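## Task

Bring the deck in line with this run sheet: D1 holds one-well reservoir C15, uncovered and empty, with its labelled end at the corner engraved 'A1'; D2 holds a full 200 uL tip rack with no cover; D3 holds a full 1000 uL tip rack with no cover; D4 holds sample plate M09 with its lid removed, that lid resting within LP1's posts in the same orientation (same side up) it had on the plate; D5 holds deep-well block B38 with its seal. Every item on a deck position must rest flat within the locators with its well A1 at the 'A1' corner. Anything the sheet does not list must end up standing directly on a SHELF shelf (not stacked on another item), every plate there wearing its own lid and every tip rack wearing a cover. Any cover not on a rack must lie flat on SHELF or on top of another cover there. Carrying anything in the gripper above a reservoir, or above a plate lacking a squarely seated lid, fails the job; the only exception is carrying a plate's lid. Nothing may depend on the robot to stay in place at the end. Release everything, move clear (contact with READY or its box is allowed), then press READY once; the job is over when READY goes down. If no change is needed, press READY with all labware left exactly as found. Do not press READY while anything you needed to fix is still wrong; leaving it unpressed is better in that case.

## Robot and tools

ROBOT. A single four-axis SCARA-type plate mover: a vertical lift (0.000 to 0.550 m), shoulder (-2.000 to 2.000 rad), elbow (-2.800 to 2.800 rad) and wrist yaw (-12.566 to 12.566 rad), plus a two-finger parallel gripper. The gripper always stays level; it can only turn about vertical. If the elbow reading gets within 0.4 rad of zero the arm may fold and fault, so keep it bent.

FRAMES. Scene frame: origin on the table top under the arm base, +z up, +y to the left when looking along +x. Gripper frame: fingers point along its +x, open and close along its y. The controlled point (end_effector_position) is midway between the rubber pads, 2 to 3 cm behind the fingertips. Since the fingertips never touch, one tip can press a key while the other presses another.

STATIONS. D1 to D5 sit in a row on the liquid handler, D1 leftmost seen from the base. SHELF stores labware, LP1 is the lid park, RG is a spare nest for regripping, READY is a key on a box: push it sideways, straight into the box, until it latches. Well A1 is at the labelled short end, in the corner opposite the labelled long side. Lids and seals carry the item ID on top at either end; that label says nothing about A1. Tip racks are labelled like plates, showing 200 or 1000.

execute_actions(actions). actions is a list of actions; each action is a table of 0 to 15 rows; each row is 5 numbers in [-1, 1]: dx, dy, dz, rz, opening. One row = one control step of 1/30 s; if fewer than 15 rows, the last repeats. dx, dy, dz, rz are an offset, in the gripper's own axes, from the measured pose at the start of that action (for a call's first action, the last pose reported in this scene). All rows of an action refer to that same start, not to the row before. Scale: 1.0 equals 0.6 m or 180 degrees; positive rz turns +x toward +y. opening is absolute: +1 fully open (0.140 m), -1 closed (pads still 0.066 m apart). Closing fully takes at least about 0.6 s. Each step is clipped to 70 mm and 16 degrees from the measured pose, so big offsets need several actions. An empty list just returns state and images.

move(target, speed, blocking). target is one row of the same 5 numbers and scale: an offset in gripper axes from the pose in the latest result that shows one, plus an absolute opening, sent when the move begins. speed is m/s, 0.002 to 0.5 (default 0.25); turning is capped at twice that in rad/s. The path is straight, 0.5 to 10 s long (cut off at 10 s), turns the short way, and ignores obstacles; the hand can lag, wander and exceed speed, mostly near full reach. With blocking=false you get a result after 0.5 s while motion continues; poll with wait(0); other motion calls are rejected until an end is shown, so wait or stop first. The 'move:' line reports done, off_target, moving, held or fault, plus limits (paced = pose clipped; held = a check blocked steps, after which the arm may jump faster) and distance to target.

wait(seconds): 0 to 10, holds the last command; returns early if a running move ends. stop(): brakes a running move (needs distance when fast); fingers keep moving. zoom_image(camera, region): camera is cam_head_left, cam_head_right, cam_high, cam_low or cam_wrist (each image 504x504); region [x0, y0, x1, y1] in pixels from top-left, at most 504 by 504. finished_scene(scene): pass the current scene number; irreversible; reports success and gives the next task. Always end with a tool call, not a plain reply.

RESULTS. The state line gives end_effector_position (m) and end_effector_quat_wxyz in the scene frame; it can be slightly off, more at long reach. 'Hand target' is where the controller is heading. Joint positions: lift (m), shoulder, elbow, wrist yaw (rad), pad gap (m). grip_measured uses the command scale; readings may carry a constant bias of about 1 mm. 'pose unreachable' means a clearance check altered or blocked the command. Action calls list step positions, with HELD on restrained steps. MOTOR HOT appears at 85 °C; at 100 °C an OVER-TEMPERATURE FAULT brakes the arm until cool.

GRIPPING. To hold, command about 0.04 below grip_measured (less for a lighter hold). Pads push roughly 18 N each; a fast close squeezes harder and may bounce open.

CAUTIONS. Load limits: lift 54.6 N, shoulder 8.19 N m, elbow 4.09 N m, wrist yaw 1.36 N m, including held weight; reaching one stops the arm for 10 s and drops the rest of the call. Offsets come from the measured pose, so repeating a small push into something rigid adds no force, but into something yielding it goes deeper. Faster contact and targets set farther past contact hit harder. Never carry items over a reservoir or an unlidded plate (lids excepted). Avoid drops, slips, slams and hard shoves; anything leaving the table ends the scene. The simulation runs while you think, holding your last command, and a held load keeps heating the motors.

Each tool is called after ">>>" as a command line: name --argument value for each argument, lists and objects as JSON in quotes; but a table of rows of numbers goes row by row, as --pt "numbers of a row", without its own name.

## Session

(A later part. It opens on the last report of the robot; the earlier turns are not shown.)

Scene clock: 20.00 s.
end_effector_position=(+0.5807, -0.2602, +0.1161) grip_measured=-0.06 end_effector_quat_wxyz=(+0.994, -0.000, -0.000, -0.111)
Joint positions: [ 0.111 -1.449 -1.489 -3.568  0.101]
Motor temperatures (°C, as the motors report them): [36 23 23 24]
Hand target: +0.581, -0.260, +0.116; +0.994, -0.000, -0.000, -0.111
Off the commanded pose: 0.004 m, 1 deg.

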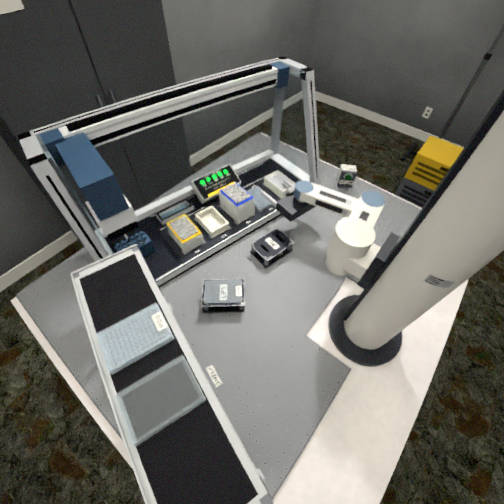

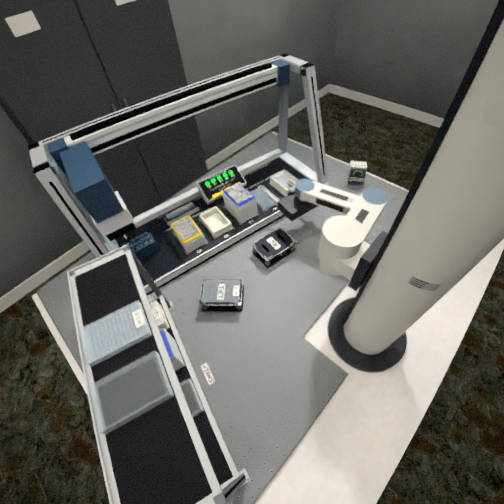

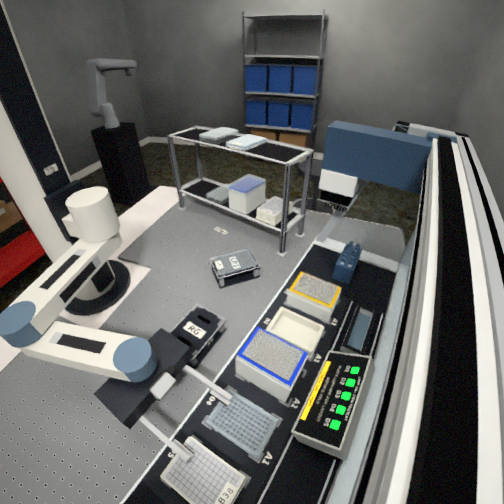

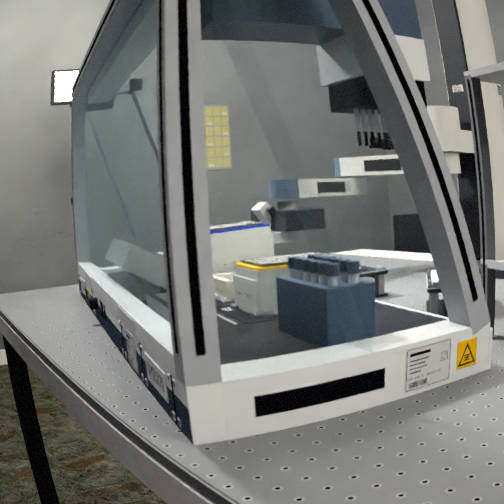

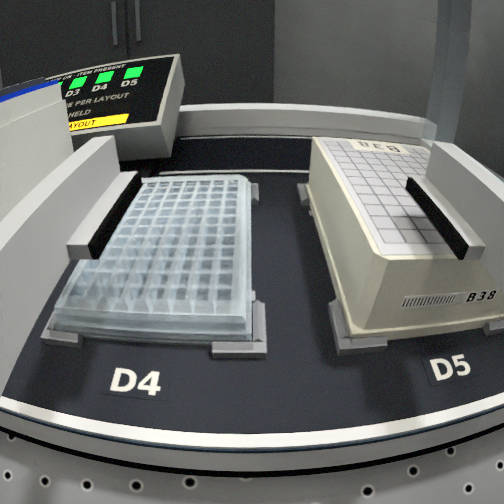

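>>> move --target '[0.0872, -0.1173, 0, 0.0035, -0.06]' --speed 0.35

Scene clock: 22.30 s.
end_effector_position=(+0.6162, -0.3405, +0.1161) grip_measured=-0.06 end_effector_quat_wxyz=(+0.994, -0.000, -0.000, -0.106)
Joint positions: [ 0.111 -1.327 -1.979 -3.189  0.101]
Motor temperatures (°C, as the motors report them): [36 23 23 24]
Hand target: +0.616, -0.340, +0.116; +0.994, -0.000, -0.000, -0.106
Off the commanded pose: 0.000 m, 0 deg.
move: done

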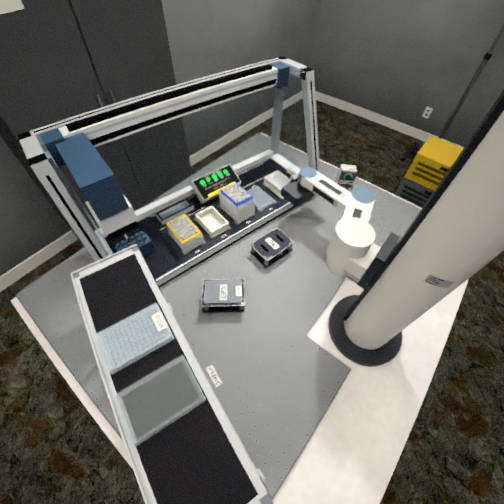

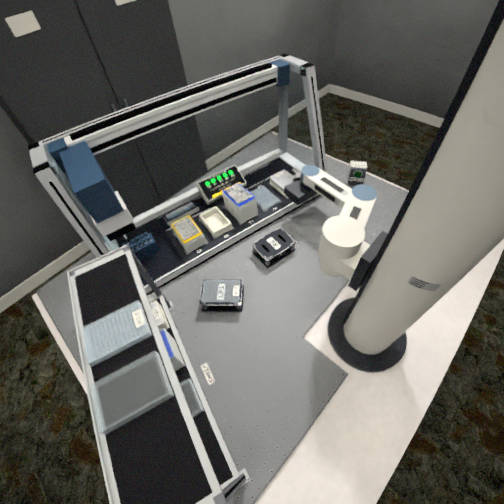

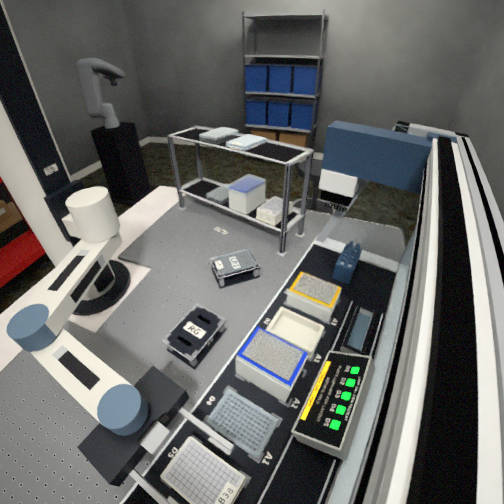

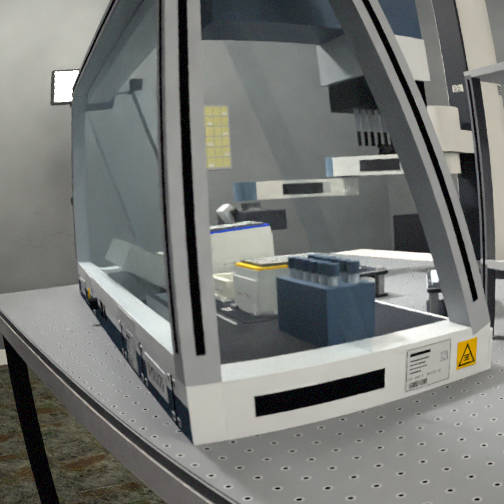

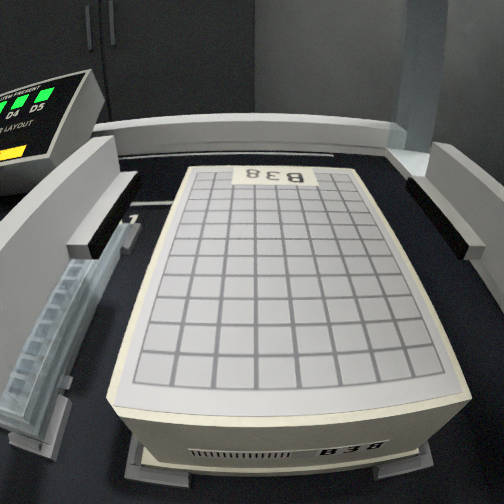

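>>> zoom_image --camera "cam_wrist" --region '[100, 380, 480, 504]'

Region (100, 380, 480, 504) of cam_wrist's 504x504 image, scaled by 1.326, with more detail than that image has; it fills the top 164 rows of this view, and the rest is white.

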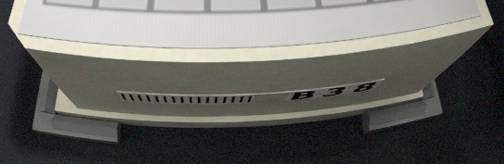

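>>> execute_actions --actions '[[[0.001,-0.0003,-0.005,0,-0.1],[0.002,-0.0006,-0.012,0,-0.14],[0.003,-0.001,-0.020,0,-0.18],[0.004,-0.001,-0.029,0,-0.22],[0.004,-0.001,-0.038,0,-0.26],[0.004,-0.001,-0.046,0,-0.30],[0.004,-0.001,-0.052,0,-0.35],[0.004,-0.001,-0.055,0,-0.40],[0.004,-0.001,-0.055,0,-0.44],[0.004,-0.001,-0.055,0,-0.47],[0.004,-0.001,-0.055,0,-0.49],[0.004,-0.001,-0.055,0,-0.505],[0.004,-0.001,-0.055,0,-0.52],[0.004,-0.001,-0.055,0,-0.535],[0.004,-0.001,-0.055,0,-0.55]],[[0,0,0,0,-0.565],[0,0,0,0,-0.578],[0,0,0,0,-0.585],[0,0,0,0,-0.585],[0,0,0.002,0,-0.585],[0,0,0.006,0,-0.585],[0,0,0.011,0,-0.585],[0,0,0.017,0,-0.585],[0,0,0.022,0,-0.585],[0,0,0.026,0,-0.585],[0,0,0.0283,0,-0.585]]]'

Scene clock: 25.60 s.
end_effector_position=(+0.6183, -0.3417, +0.1001) grip_measured=-0.53 end_effector_quat_wxyz=(+0.994, -0.000, -0.000, -0.106)
Joint positions: [ 0.095 -1.318 -1.995 -3.182  0.083]
Motor temperatures (°C, as the motors report them): [36 23 23 24]
Hand target: +0.618, -0.342, +0.100; +0.994, -0.000, -0.000, -0.106
Off the commanded pose: 0.000 m, 0 deg.
Step readings (end_effector_position; steps 1 to 15: 1st action; 16 to 30: 2nd action):
0: (+0.6162, -0.3405, +0.1161)
1: (+0.6162, -0.3405, +0.1160)
2: (+0.6165, -0.3407, +0.1145)
4: (+0.6173, -0.3413, +0.1073)
8: (+0.6183, -0.3416, +0.0889)
15: (+0.6184, -0.3417, +0.0831)
16: (+0.6184, -0.3417, +0.0831)
17: (+0.6183, -0.3417, +0.0831)
19: (+0.6183, -0.3417, +0.0831)
23: (+0.6183, -0.3417, +0.0886)
30: end_effector_position above

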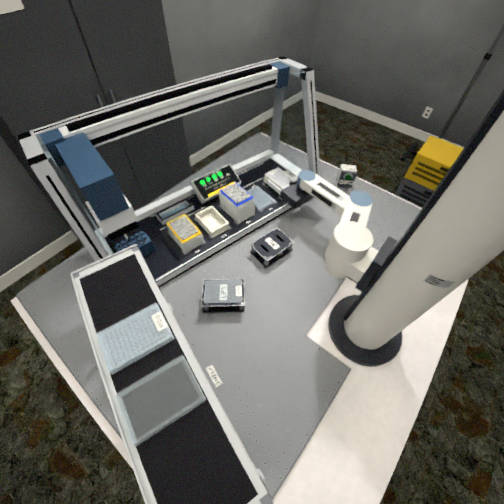

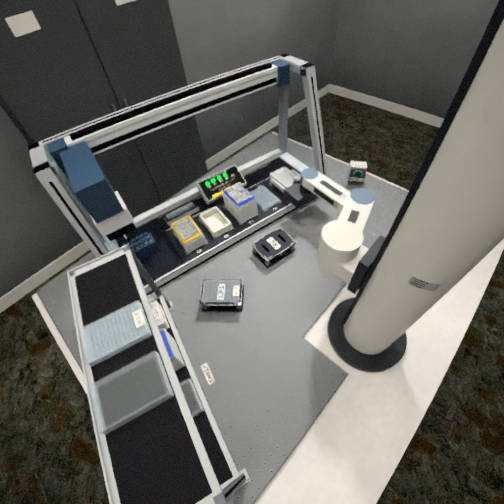

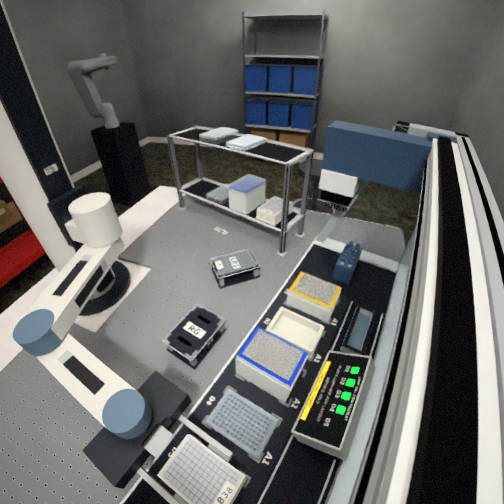

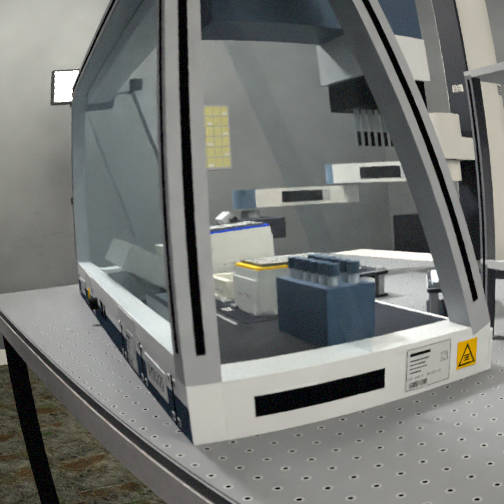

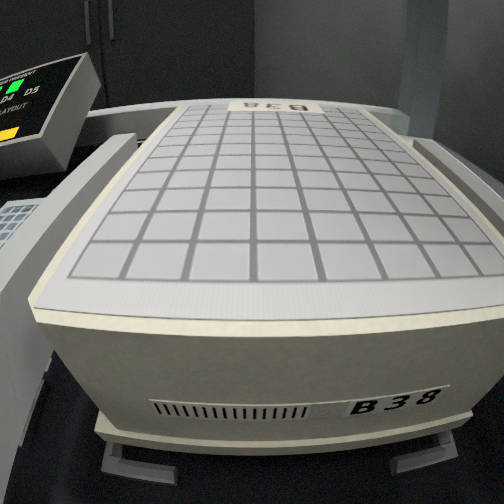

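>>> move --target '[-0.25, -0.01, 0.005, 0.11, -0.585]' --speed 0.4

Scene clock: 27.17 s.
end_effector_position=(+0.4704, -0.3163, +0.1030) grip_measured=-0.53 end_effector_quat_wxyz=(+0.998, -0.000, -0.000, +0.066)
Joint positions: [ 0.098 -1.84  -1.575 -2.735  0.083]
Motor temperatures (°C, as the motors report them): [36 23 23 24]
Hand target: +0.470, -0.316, +0.103; +0.998, -0.000, -0.000, +0.066
Off the commanded pose: 0.000 m, 0 deg.
move: done

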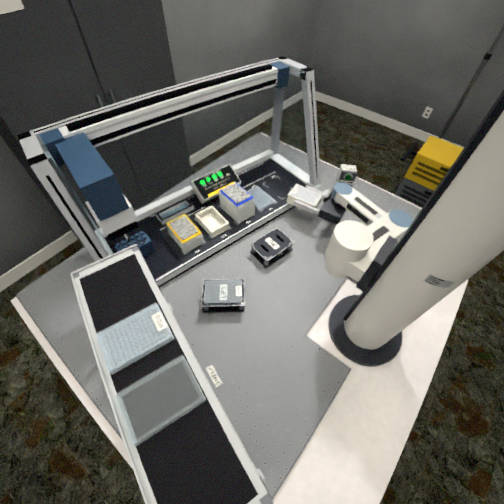

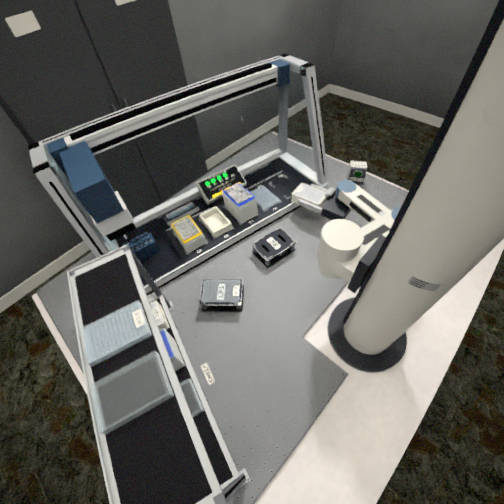

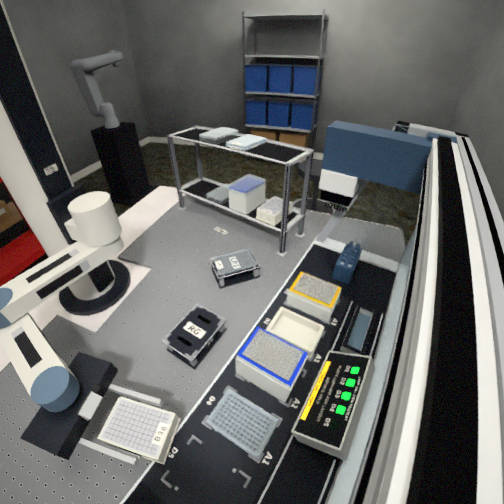

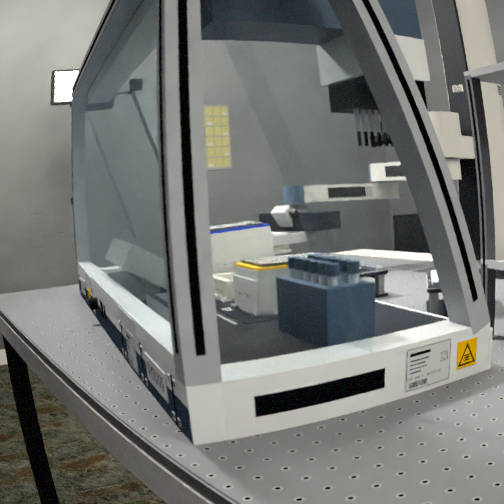

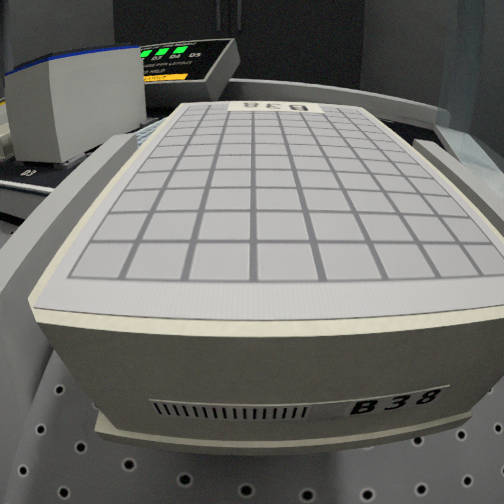

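D5 is empty now, so I can check which corner is engraved A1.

>>> zoom_image --camera "cam_head_right" --region '[230, 140, 340, 230]'

Region (230, 140, 340, 230) of cam_head_right's 504x504 image, scaled by 4.582, with more detail than that image has; it fills the top 412 rows of this view, and the rest is white.

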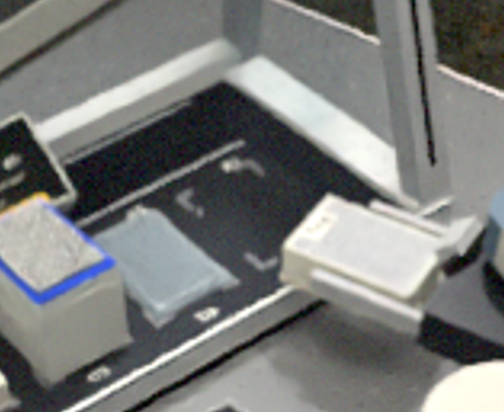

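>>> move --target '[0.0157, 0.4397, 0, 0.393, -0.585]' --speed 0.5

Scene clock: 29.17 s.
end_effector_position=(+0.4447, -0.0533, +0.1029) grip_measured=-0.53 end_effector_quat_wxyz=(+0.775, -0.000, -0.000, +0.632)
Joint positions: [ 0.098 -1.504 -1.257 -2.154  0.083]
Motor temperatures (°C, as the motors report them): [36 23 23 24]
Hand target: +0.445, -0.053, +0.103; +0.775, -0.000, -0.000, +0.632
Off the commanded pose: 0.000 m, 0 deg.
move: done

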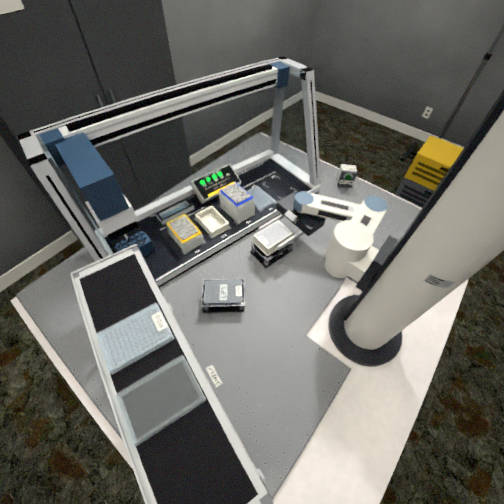

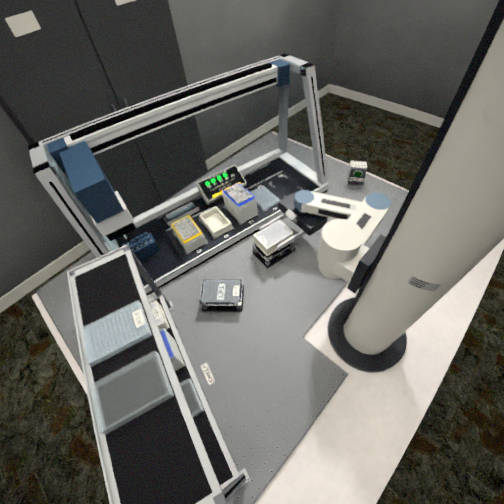

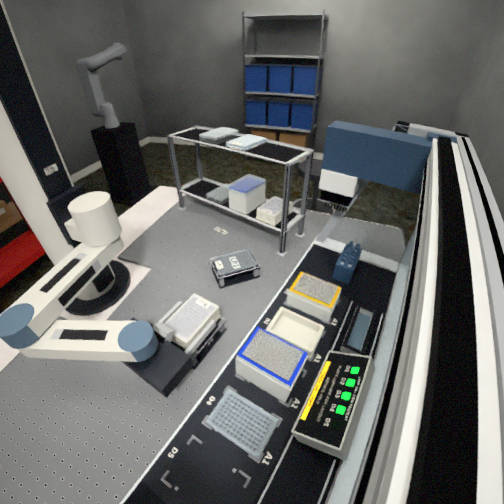

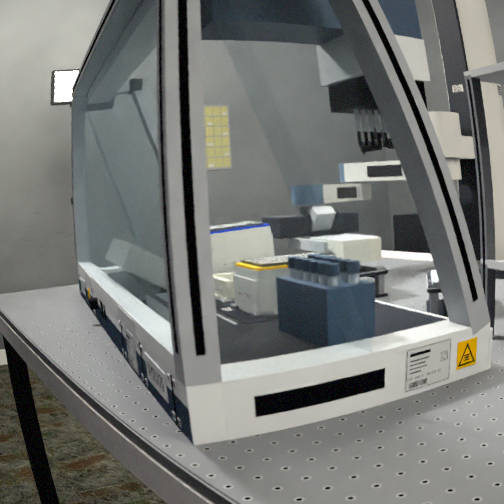

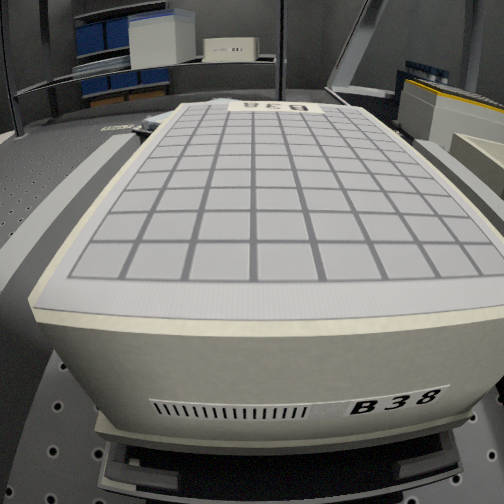

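>>> zoom_image --camera "cam_wrist" --region '[80, 400, 290, 504]'

>>> zoom_image --camera "cam_wrist" --region '[290, 400, 500, 504]'

Region (80, 400, 290, 504) of cam_wrist's 504x504 image, scaled by 2.400, with more detail than that image has; it fills the top 250 rows of this view, and the rest is white.

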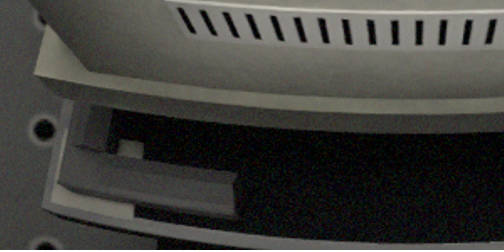

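Region (290, 400, 500, 504) of cam_wrist's 504x504 image, scaled by 2.400, with more detail than that image has; it fills the top 250 rows of this view, and the rest is white.

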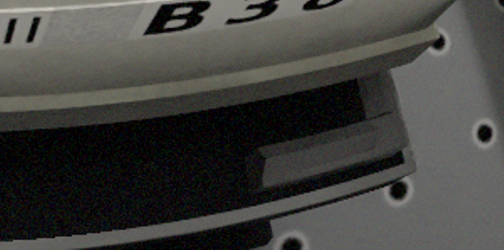

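>>> execute_actions --actions '[[[-0.001,-0.0006,-0.003,0,-0.585],[-0.002,-0.0012,-0.007,0,-0.585],[-0.0028,-0.0017,-0.011,0,-0.585],[-0.0028,-0.0017,-0.015,0,-0.585],[-0.0028,-0.0017,-0.019,0,-0.585],[-0.0028,-0.0017,-0.022,0,-0.585],[-0.0028,-0.0017,-0.0245,0,-0.585],[-0.0028,-0.0017,-0.0263,0,-0.585],[-0.0028,-0.0017,-0.0276,0,-0.585],[-0.0028,-0.0017,-0.0285,0,-0.585],[-0.0028,-0.0017,-0.0285,0,-0.585],[-0.0028,-0.0017,-0.0285,0,-0.55],[-0.0028,-0.0017,-0.0285,0,-0.50],[-0.0028,-0.0017,-0.0285,0,-0.42],[-0.0028,-0.0017,-0.0285,0,-0.32]],[[0,0,0.004,0,-0.3],[0,0,0.011,0,-0.3],[0,0,0.02,0,-0.3],[0,0,0.03,0,-0.3],[0,0,0.039,0,-0.3],[0,0,0.047,0,-0.3],[0,0,0.052,0,-0.3],[0,0,0.055,0,-0.3]]]'

Scene clock: 31.10 s.
end_effector_position=(+0.4454, -0.0551, +0.1188) grip_measured=-0.30 end_effector_quat_wxyz=(+0.775, -0.000, -0.000, +0.632)
Joint positions: [ 0.114 -1.504 -1.265 -2.146  0.092]
Motor temperatures (°C, as the motors report them): [36 23 23 24]
Hand target: +0.445, -0.055, +0.119; +0.775, -0.000, -0.000, +0.632
Off the commanded pose: 0.000 m, 0 deg.
Step readings (end_effector_position; steps 1 to 15: 1st action; 16 to 30: 2nd action):
0: (+0.4447, -0.0533, +0.1029)
1: (+0.4448, -0.0533, +0.1028)
2: (+0.4449, -0.0538, +0.1015)
4: (+0.4453, -0.0549, +0.0970)
8: (+0.4454, -0.0551, +0.0884)
15: (+0.4454, -0.0551, +0.0858)
16: (+0.4454, -0.0551, +0.0859)
17: (+0.4454, -0.0551, +0.0874)
19: (+0.4454, -0.0551, +0.0945)
23: (+0.4454, -0.0551, +0.1133)
30: end_effector_position above

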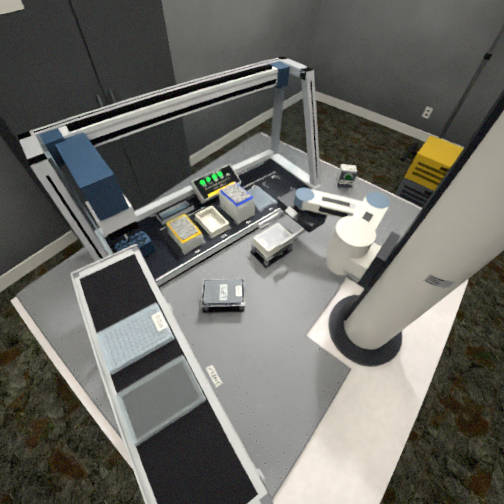

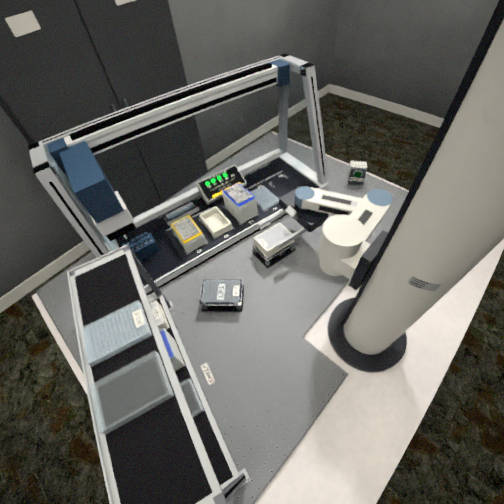

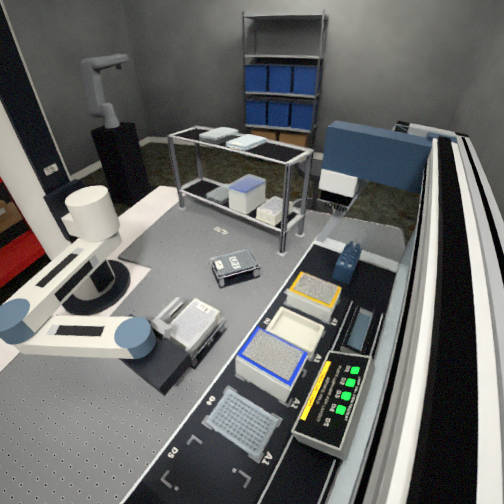

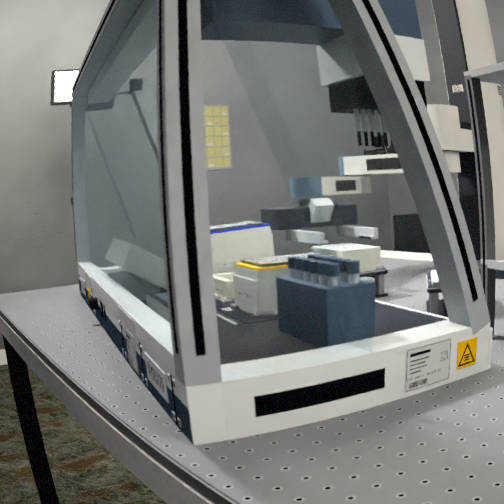

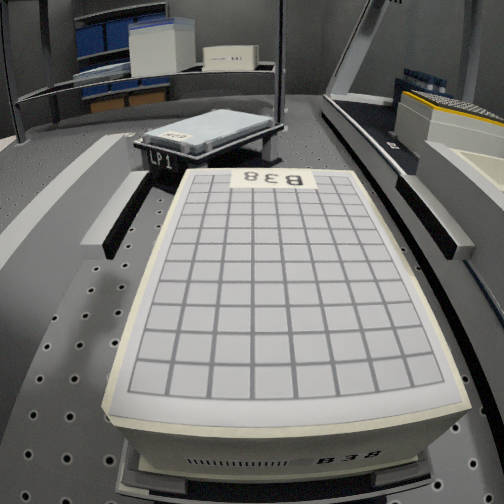

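>>> zoom_image --camera "cam_wrist" --region '[120, 90, 300, 190]'

>>> zoom_image --camera "cam_wrist" --region '[60, 0, 300, 110]'

>>> zoom_image --camera "cam_wrist" --region '[90, 380, 480, 504]'

>>> zoom_image --camera "cam_head_left" --region '[240, 205, 320, 280]'

Region (120, 90, 300, 190) of cam_wrist's 504x504 image, scaled by 2.800, with more detail than that image has.

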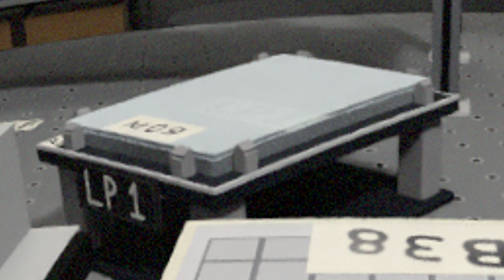

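Region (60, 0, 300, 110) of cam_wrist's 504x504 image, scaled by 2.100, with more detail than that image has; it fills the top 231 rows of this view, and the rest is white.

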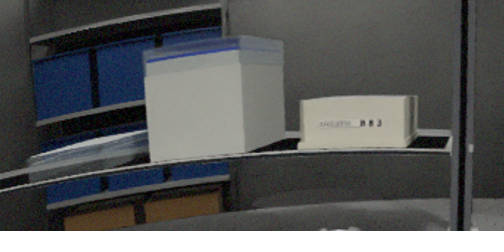

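Region (90, 380, 480, 504) of cam_wrist's 504x504 image, scaled by 1.292, with more detail than that image has; it fills the top 160 rows of this view, and the rest is white.

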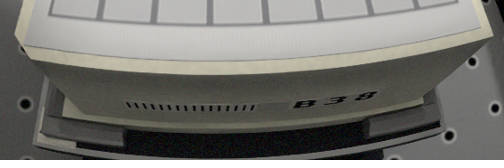

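Region (240, 205, 320, 280) of cam_head_left's 504x504 image, scaled by 6.300, with more detail than that image has; it fills the top 472 rows of this view, and the rest is white.

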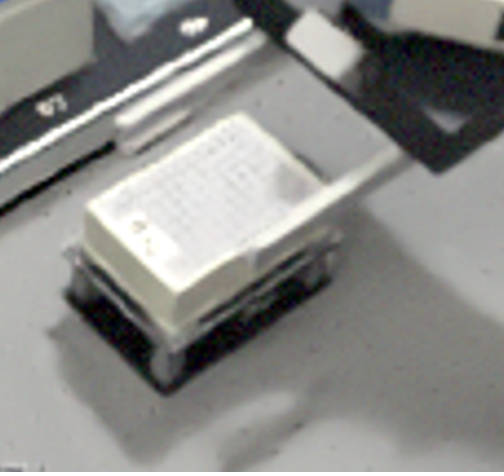

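>>> move --target '[-0.0006, -0.2073, 0, -0.5029, -1]' --speed 0.5

Scene clock: 33.73 s.
end_effector_position=(+0.5671, -0.0803, +0.1188) grip_measured=-0.98 end_effector_quat_wxyz=(+0.994, -0.000, -0.000, -0.106)
Joint positions: [ 0.114 -1.115 -1.038 -4.342  0.067]
Motor temperatures (°C, as the motors report them): [36 23 23 24]
Hand target: +0.567, -0.080, +0.119; +0.994, -0.000, -0.000, -0.106
Off the commanded pose: 0.000 m, 0 deg.
move: done

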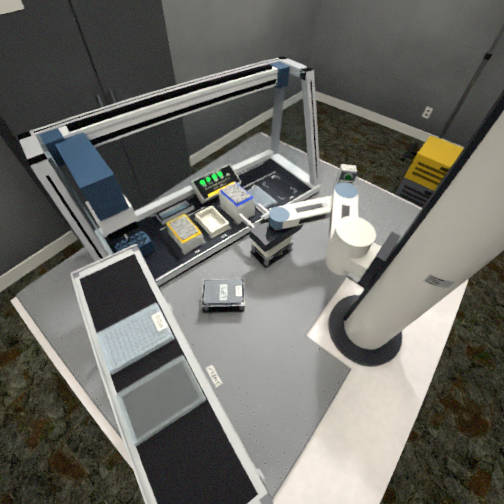

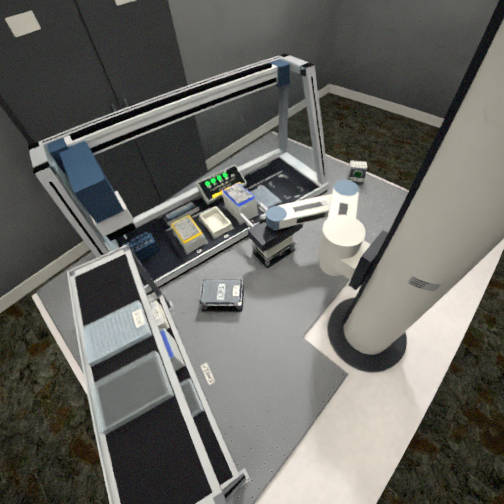

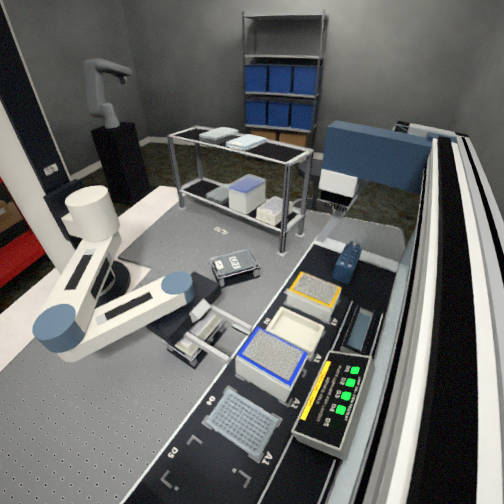

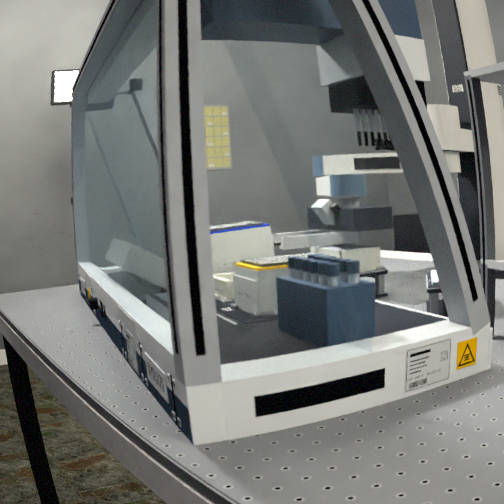

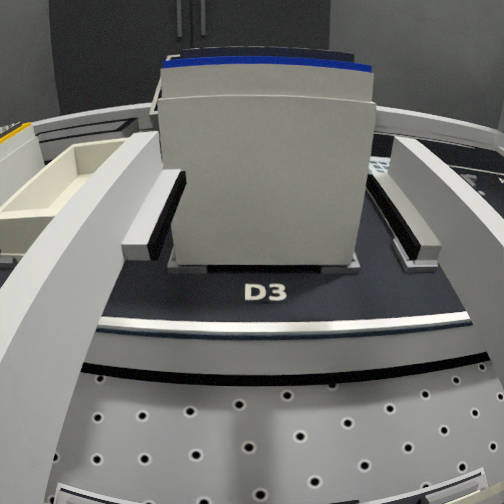

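>>> zoom_image --camera "cam_wrist" --region '[150, 220, 390, 320]'

Region (150, 220, 390, 320) of cam_wrist's 504x504 image, scaled by 2.100, with more detail than that image has; it fills the top 210 rows of this view, and the rest is white.

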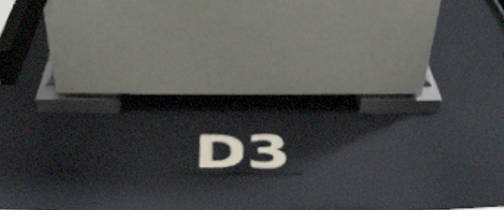

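>>> execute_actions --actions '[[[0.003,0.0015,0,0,-1],[0.008,0.003,0,0,-1],[0.013,0.0045,0,0,-1],[0.017,0.0045,0,0,-1],[0.0195,0.0045,0,0,-1],[0.0212,0.0045,0,0,-1],[0.0229,0.0045,0,0,-1],[0.0246,0.0045,0,0,-1],[0.0263,0.0045,0,0,-1],[0.028,0.0045,0,0,-1],[0.0295,0.0045,0,0,-1],[0.031,0.0045,0,0,-1],[0.0323,0.0045,0,0,-1],[0.0333,0.0045,0,0,-1],[0.0333,0.0045,0,0,-1]],[[-0.002,0,0,0,-1],[-0.005,0,0,0,-1],[-0.010,0,0,0,-1],[-0.017,0,0,-0.005,-1],[-0.025,0,0,-0.015,-1],[-0.033,0,0,-0.03,-1],[-0.041,0,0,-0.047,-1],[-0.049,0,0,-0.065,-1],[-0.057,0,0,-0.083,-1],[-0.064,0,0,-0.10,-1],[-0.070,0,0,-0.115,-1],[-0.076,0,0,-0.128,-1],[-0.080,0,0,-0.137,-1],[-0.083,0,0,-0.143,-1],[-0.083,0,0,-0.143,-1]]]'

Scene clock: 36.10 s.
end_effector_position=(+0.5403, -0.0712, +0.1188) grip_measured=-0.98 end_effector_quat_wxyz=(+0.956, -0.000, -0.000, -0.293)
Joint positions: [ 0.114 -0.905 -0.99  -4.983  0.067]
Motor temperatures (°C, as the motors report them): [36 23 23 24]
Hand target: +0.537, -0.071, +0.119; +0.947, -0.000, -0.000, -0.320
Off the commanded pose: 0.002 m, 4 deg.
Step readings (end_effector_position; steps 1 to 15: 1st action; 16 to 30: 2nd action):
0: (+0.5671, -0.0803, +0.1188)
1: (+0.5672, -0.0803, +0.1188)
2: (+0.5688, -0.0799, +0.1188)
4: (+0.5744, -0.0794, +0.1188)
8: (+0.5812, -0.0807, +0.1188)
15: (+0.5868, -0.0816, +0.1189)
16: (+0.5868, -0.0815, +0.1189)
17: (+0.5855, -0.0812, +0.1189)
19: (+0.5813, -0.0804, +0.1189)
23: (+0.5660, -0.0795, +0.1188)
30: end_effector_position above

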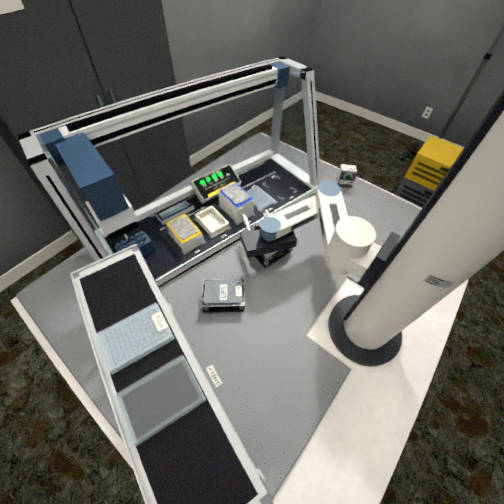

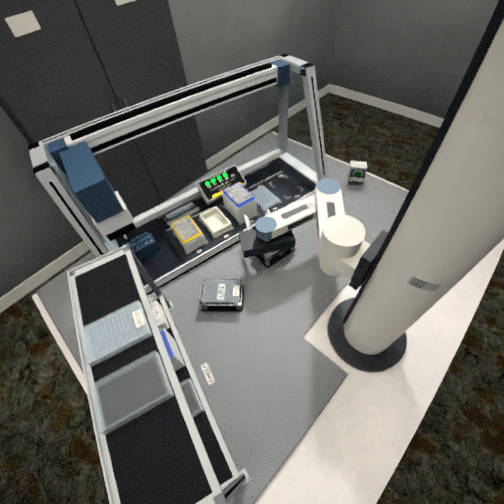

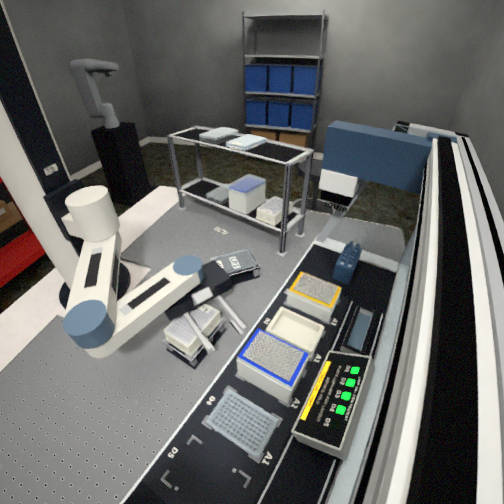

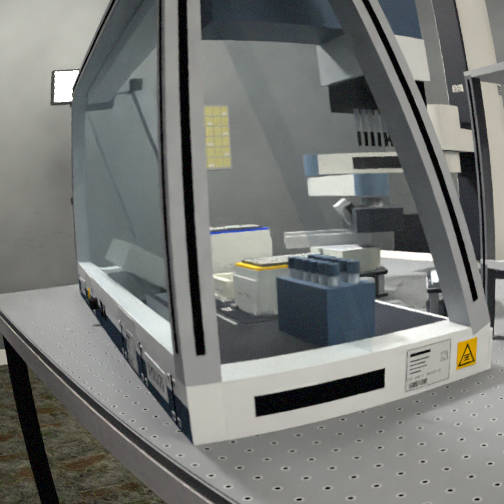

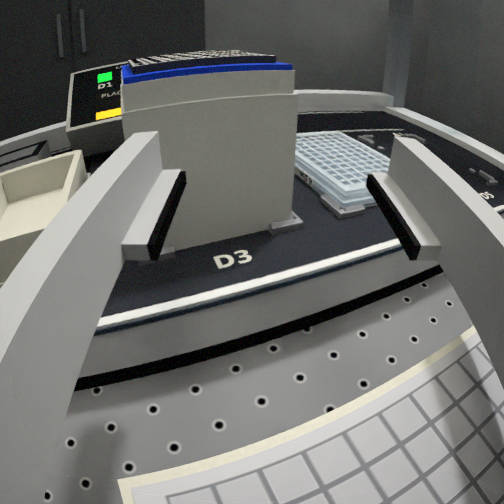

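>>> zoom_image --camera "cam_wrist" --region '[260, 130, 380, 250]'

>>> zoom_image --camera "cam_wrist" --region '[140, 190, 320, 290]'

>>> zoom_image --camera "cam_high" --region '[225, 320, 335, 430]'

Region (260, 130, 380, 250) of cam_wrist's 504x504 image, scaled by 4.200, with more detail than that image has.

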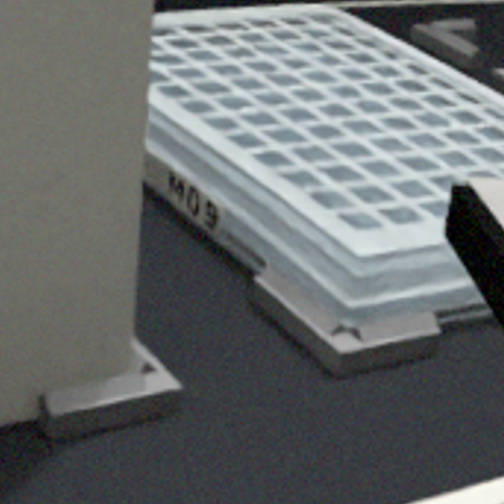

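Region (140, 190, 320, 290) of cam_wrist's 504x504 image, scaled by 2.800, with more detail than that image has.

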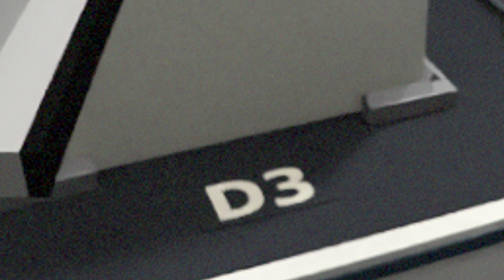

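Region (225, 320, 335, 430) of cam_high's 504x504 image, scaled by 4.582, with more detail than that image has.

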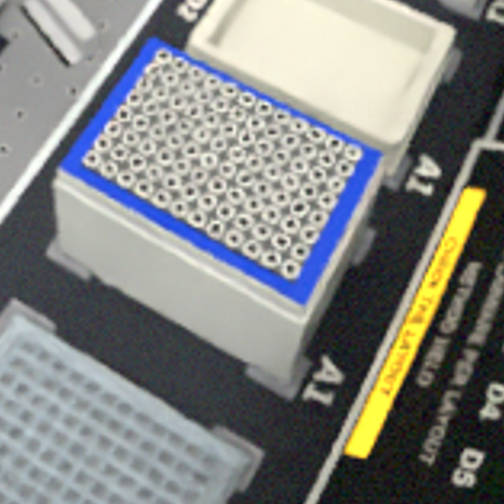

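>>> move --target '[-0.146, -0.0665, 0, -0.3752, -0.1]' --speed 0.5

Scene clock: 38.13 s.
end_effector_position=(+0.4453, -0.0550, +0.1188) grip_measured=-0.10 end_effector_quat_wxyz=(+0.632, -0.000, -0.000, -0.775)
Joint positions: [ 0.114 -0.564 -1.267 -6.225  0.099]
Motor temperatures (°C, as the motors report them): [36 23 23 24]
Hand target: +0.445, -0.055, +0.119; +0.632, -0.000, -0.000, -0.775
Off the commanded pose: 0.000 m, 0 deg.
move: done

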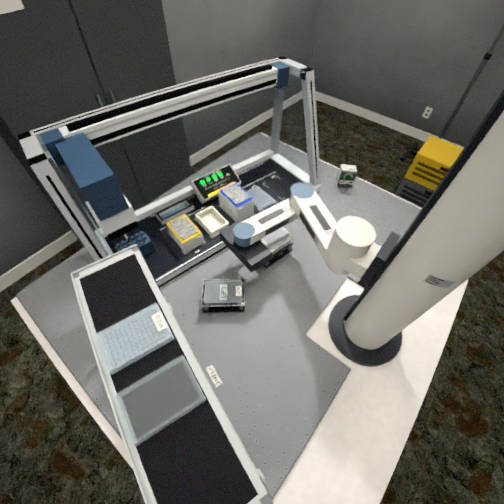

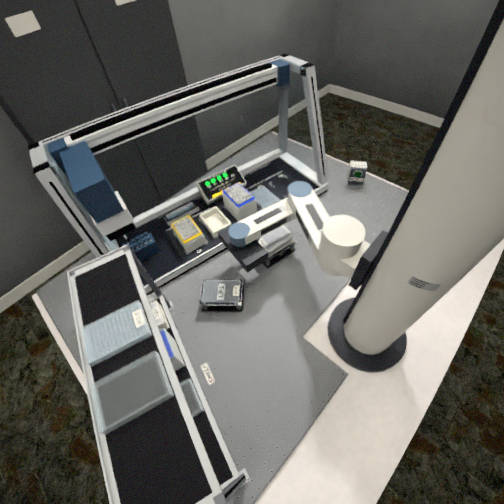

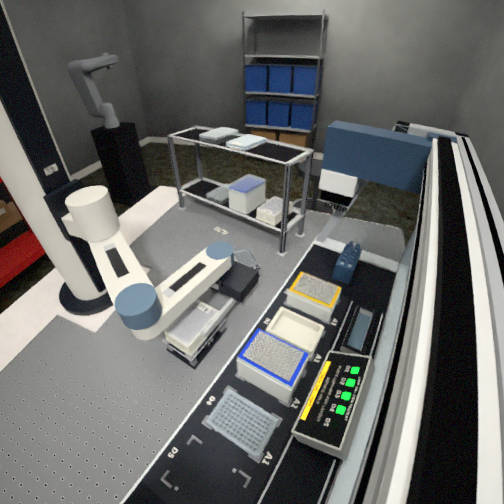

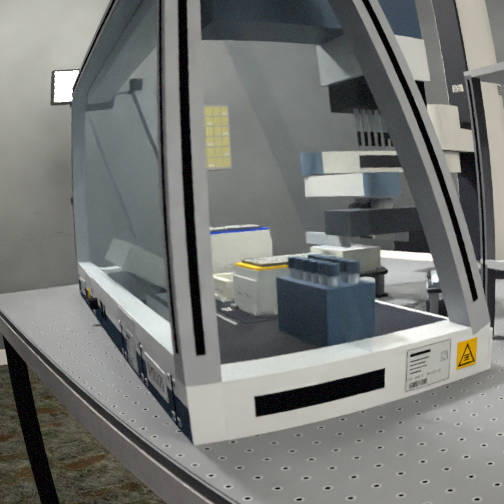

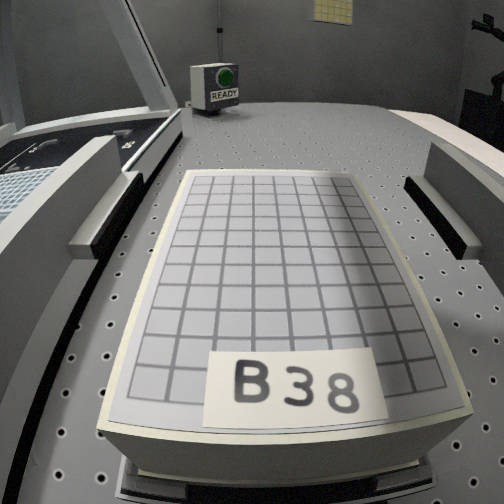

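>>> zoom_image --camera "cam_wrist" --region '[90, 380, 480, 504]'

>>> zoom_image --camera "cam_wrist" --region '[170, 50, 270, 130]'

Region (90, 380, 480, 504) of cam_wrist's 504x504 image, scaled by 1.292, with more detail than that image has; it fills the top 160 rows of this view, and the rest is white.

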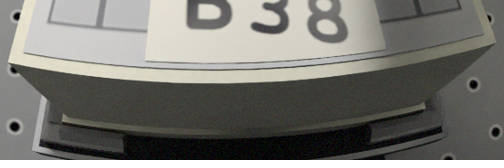

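Region (170, 50, 270, 130) of cam_wrist's 504x504 image, scaled by 5.040, with more detail than that image has; it fills the top 403 rows of this view, and the rest is white.

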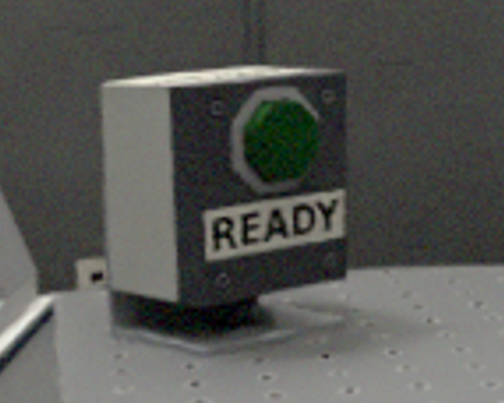

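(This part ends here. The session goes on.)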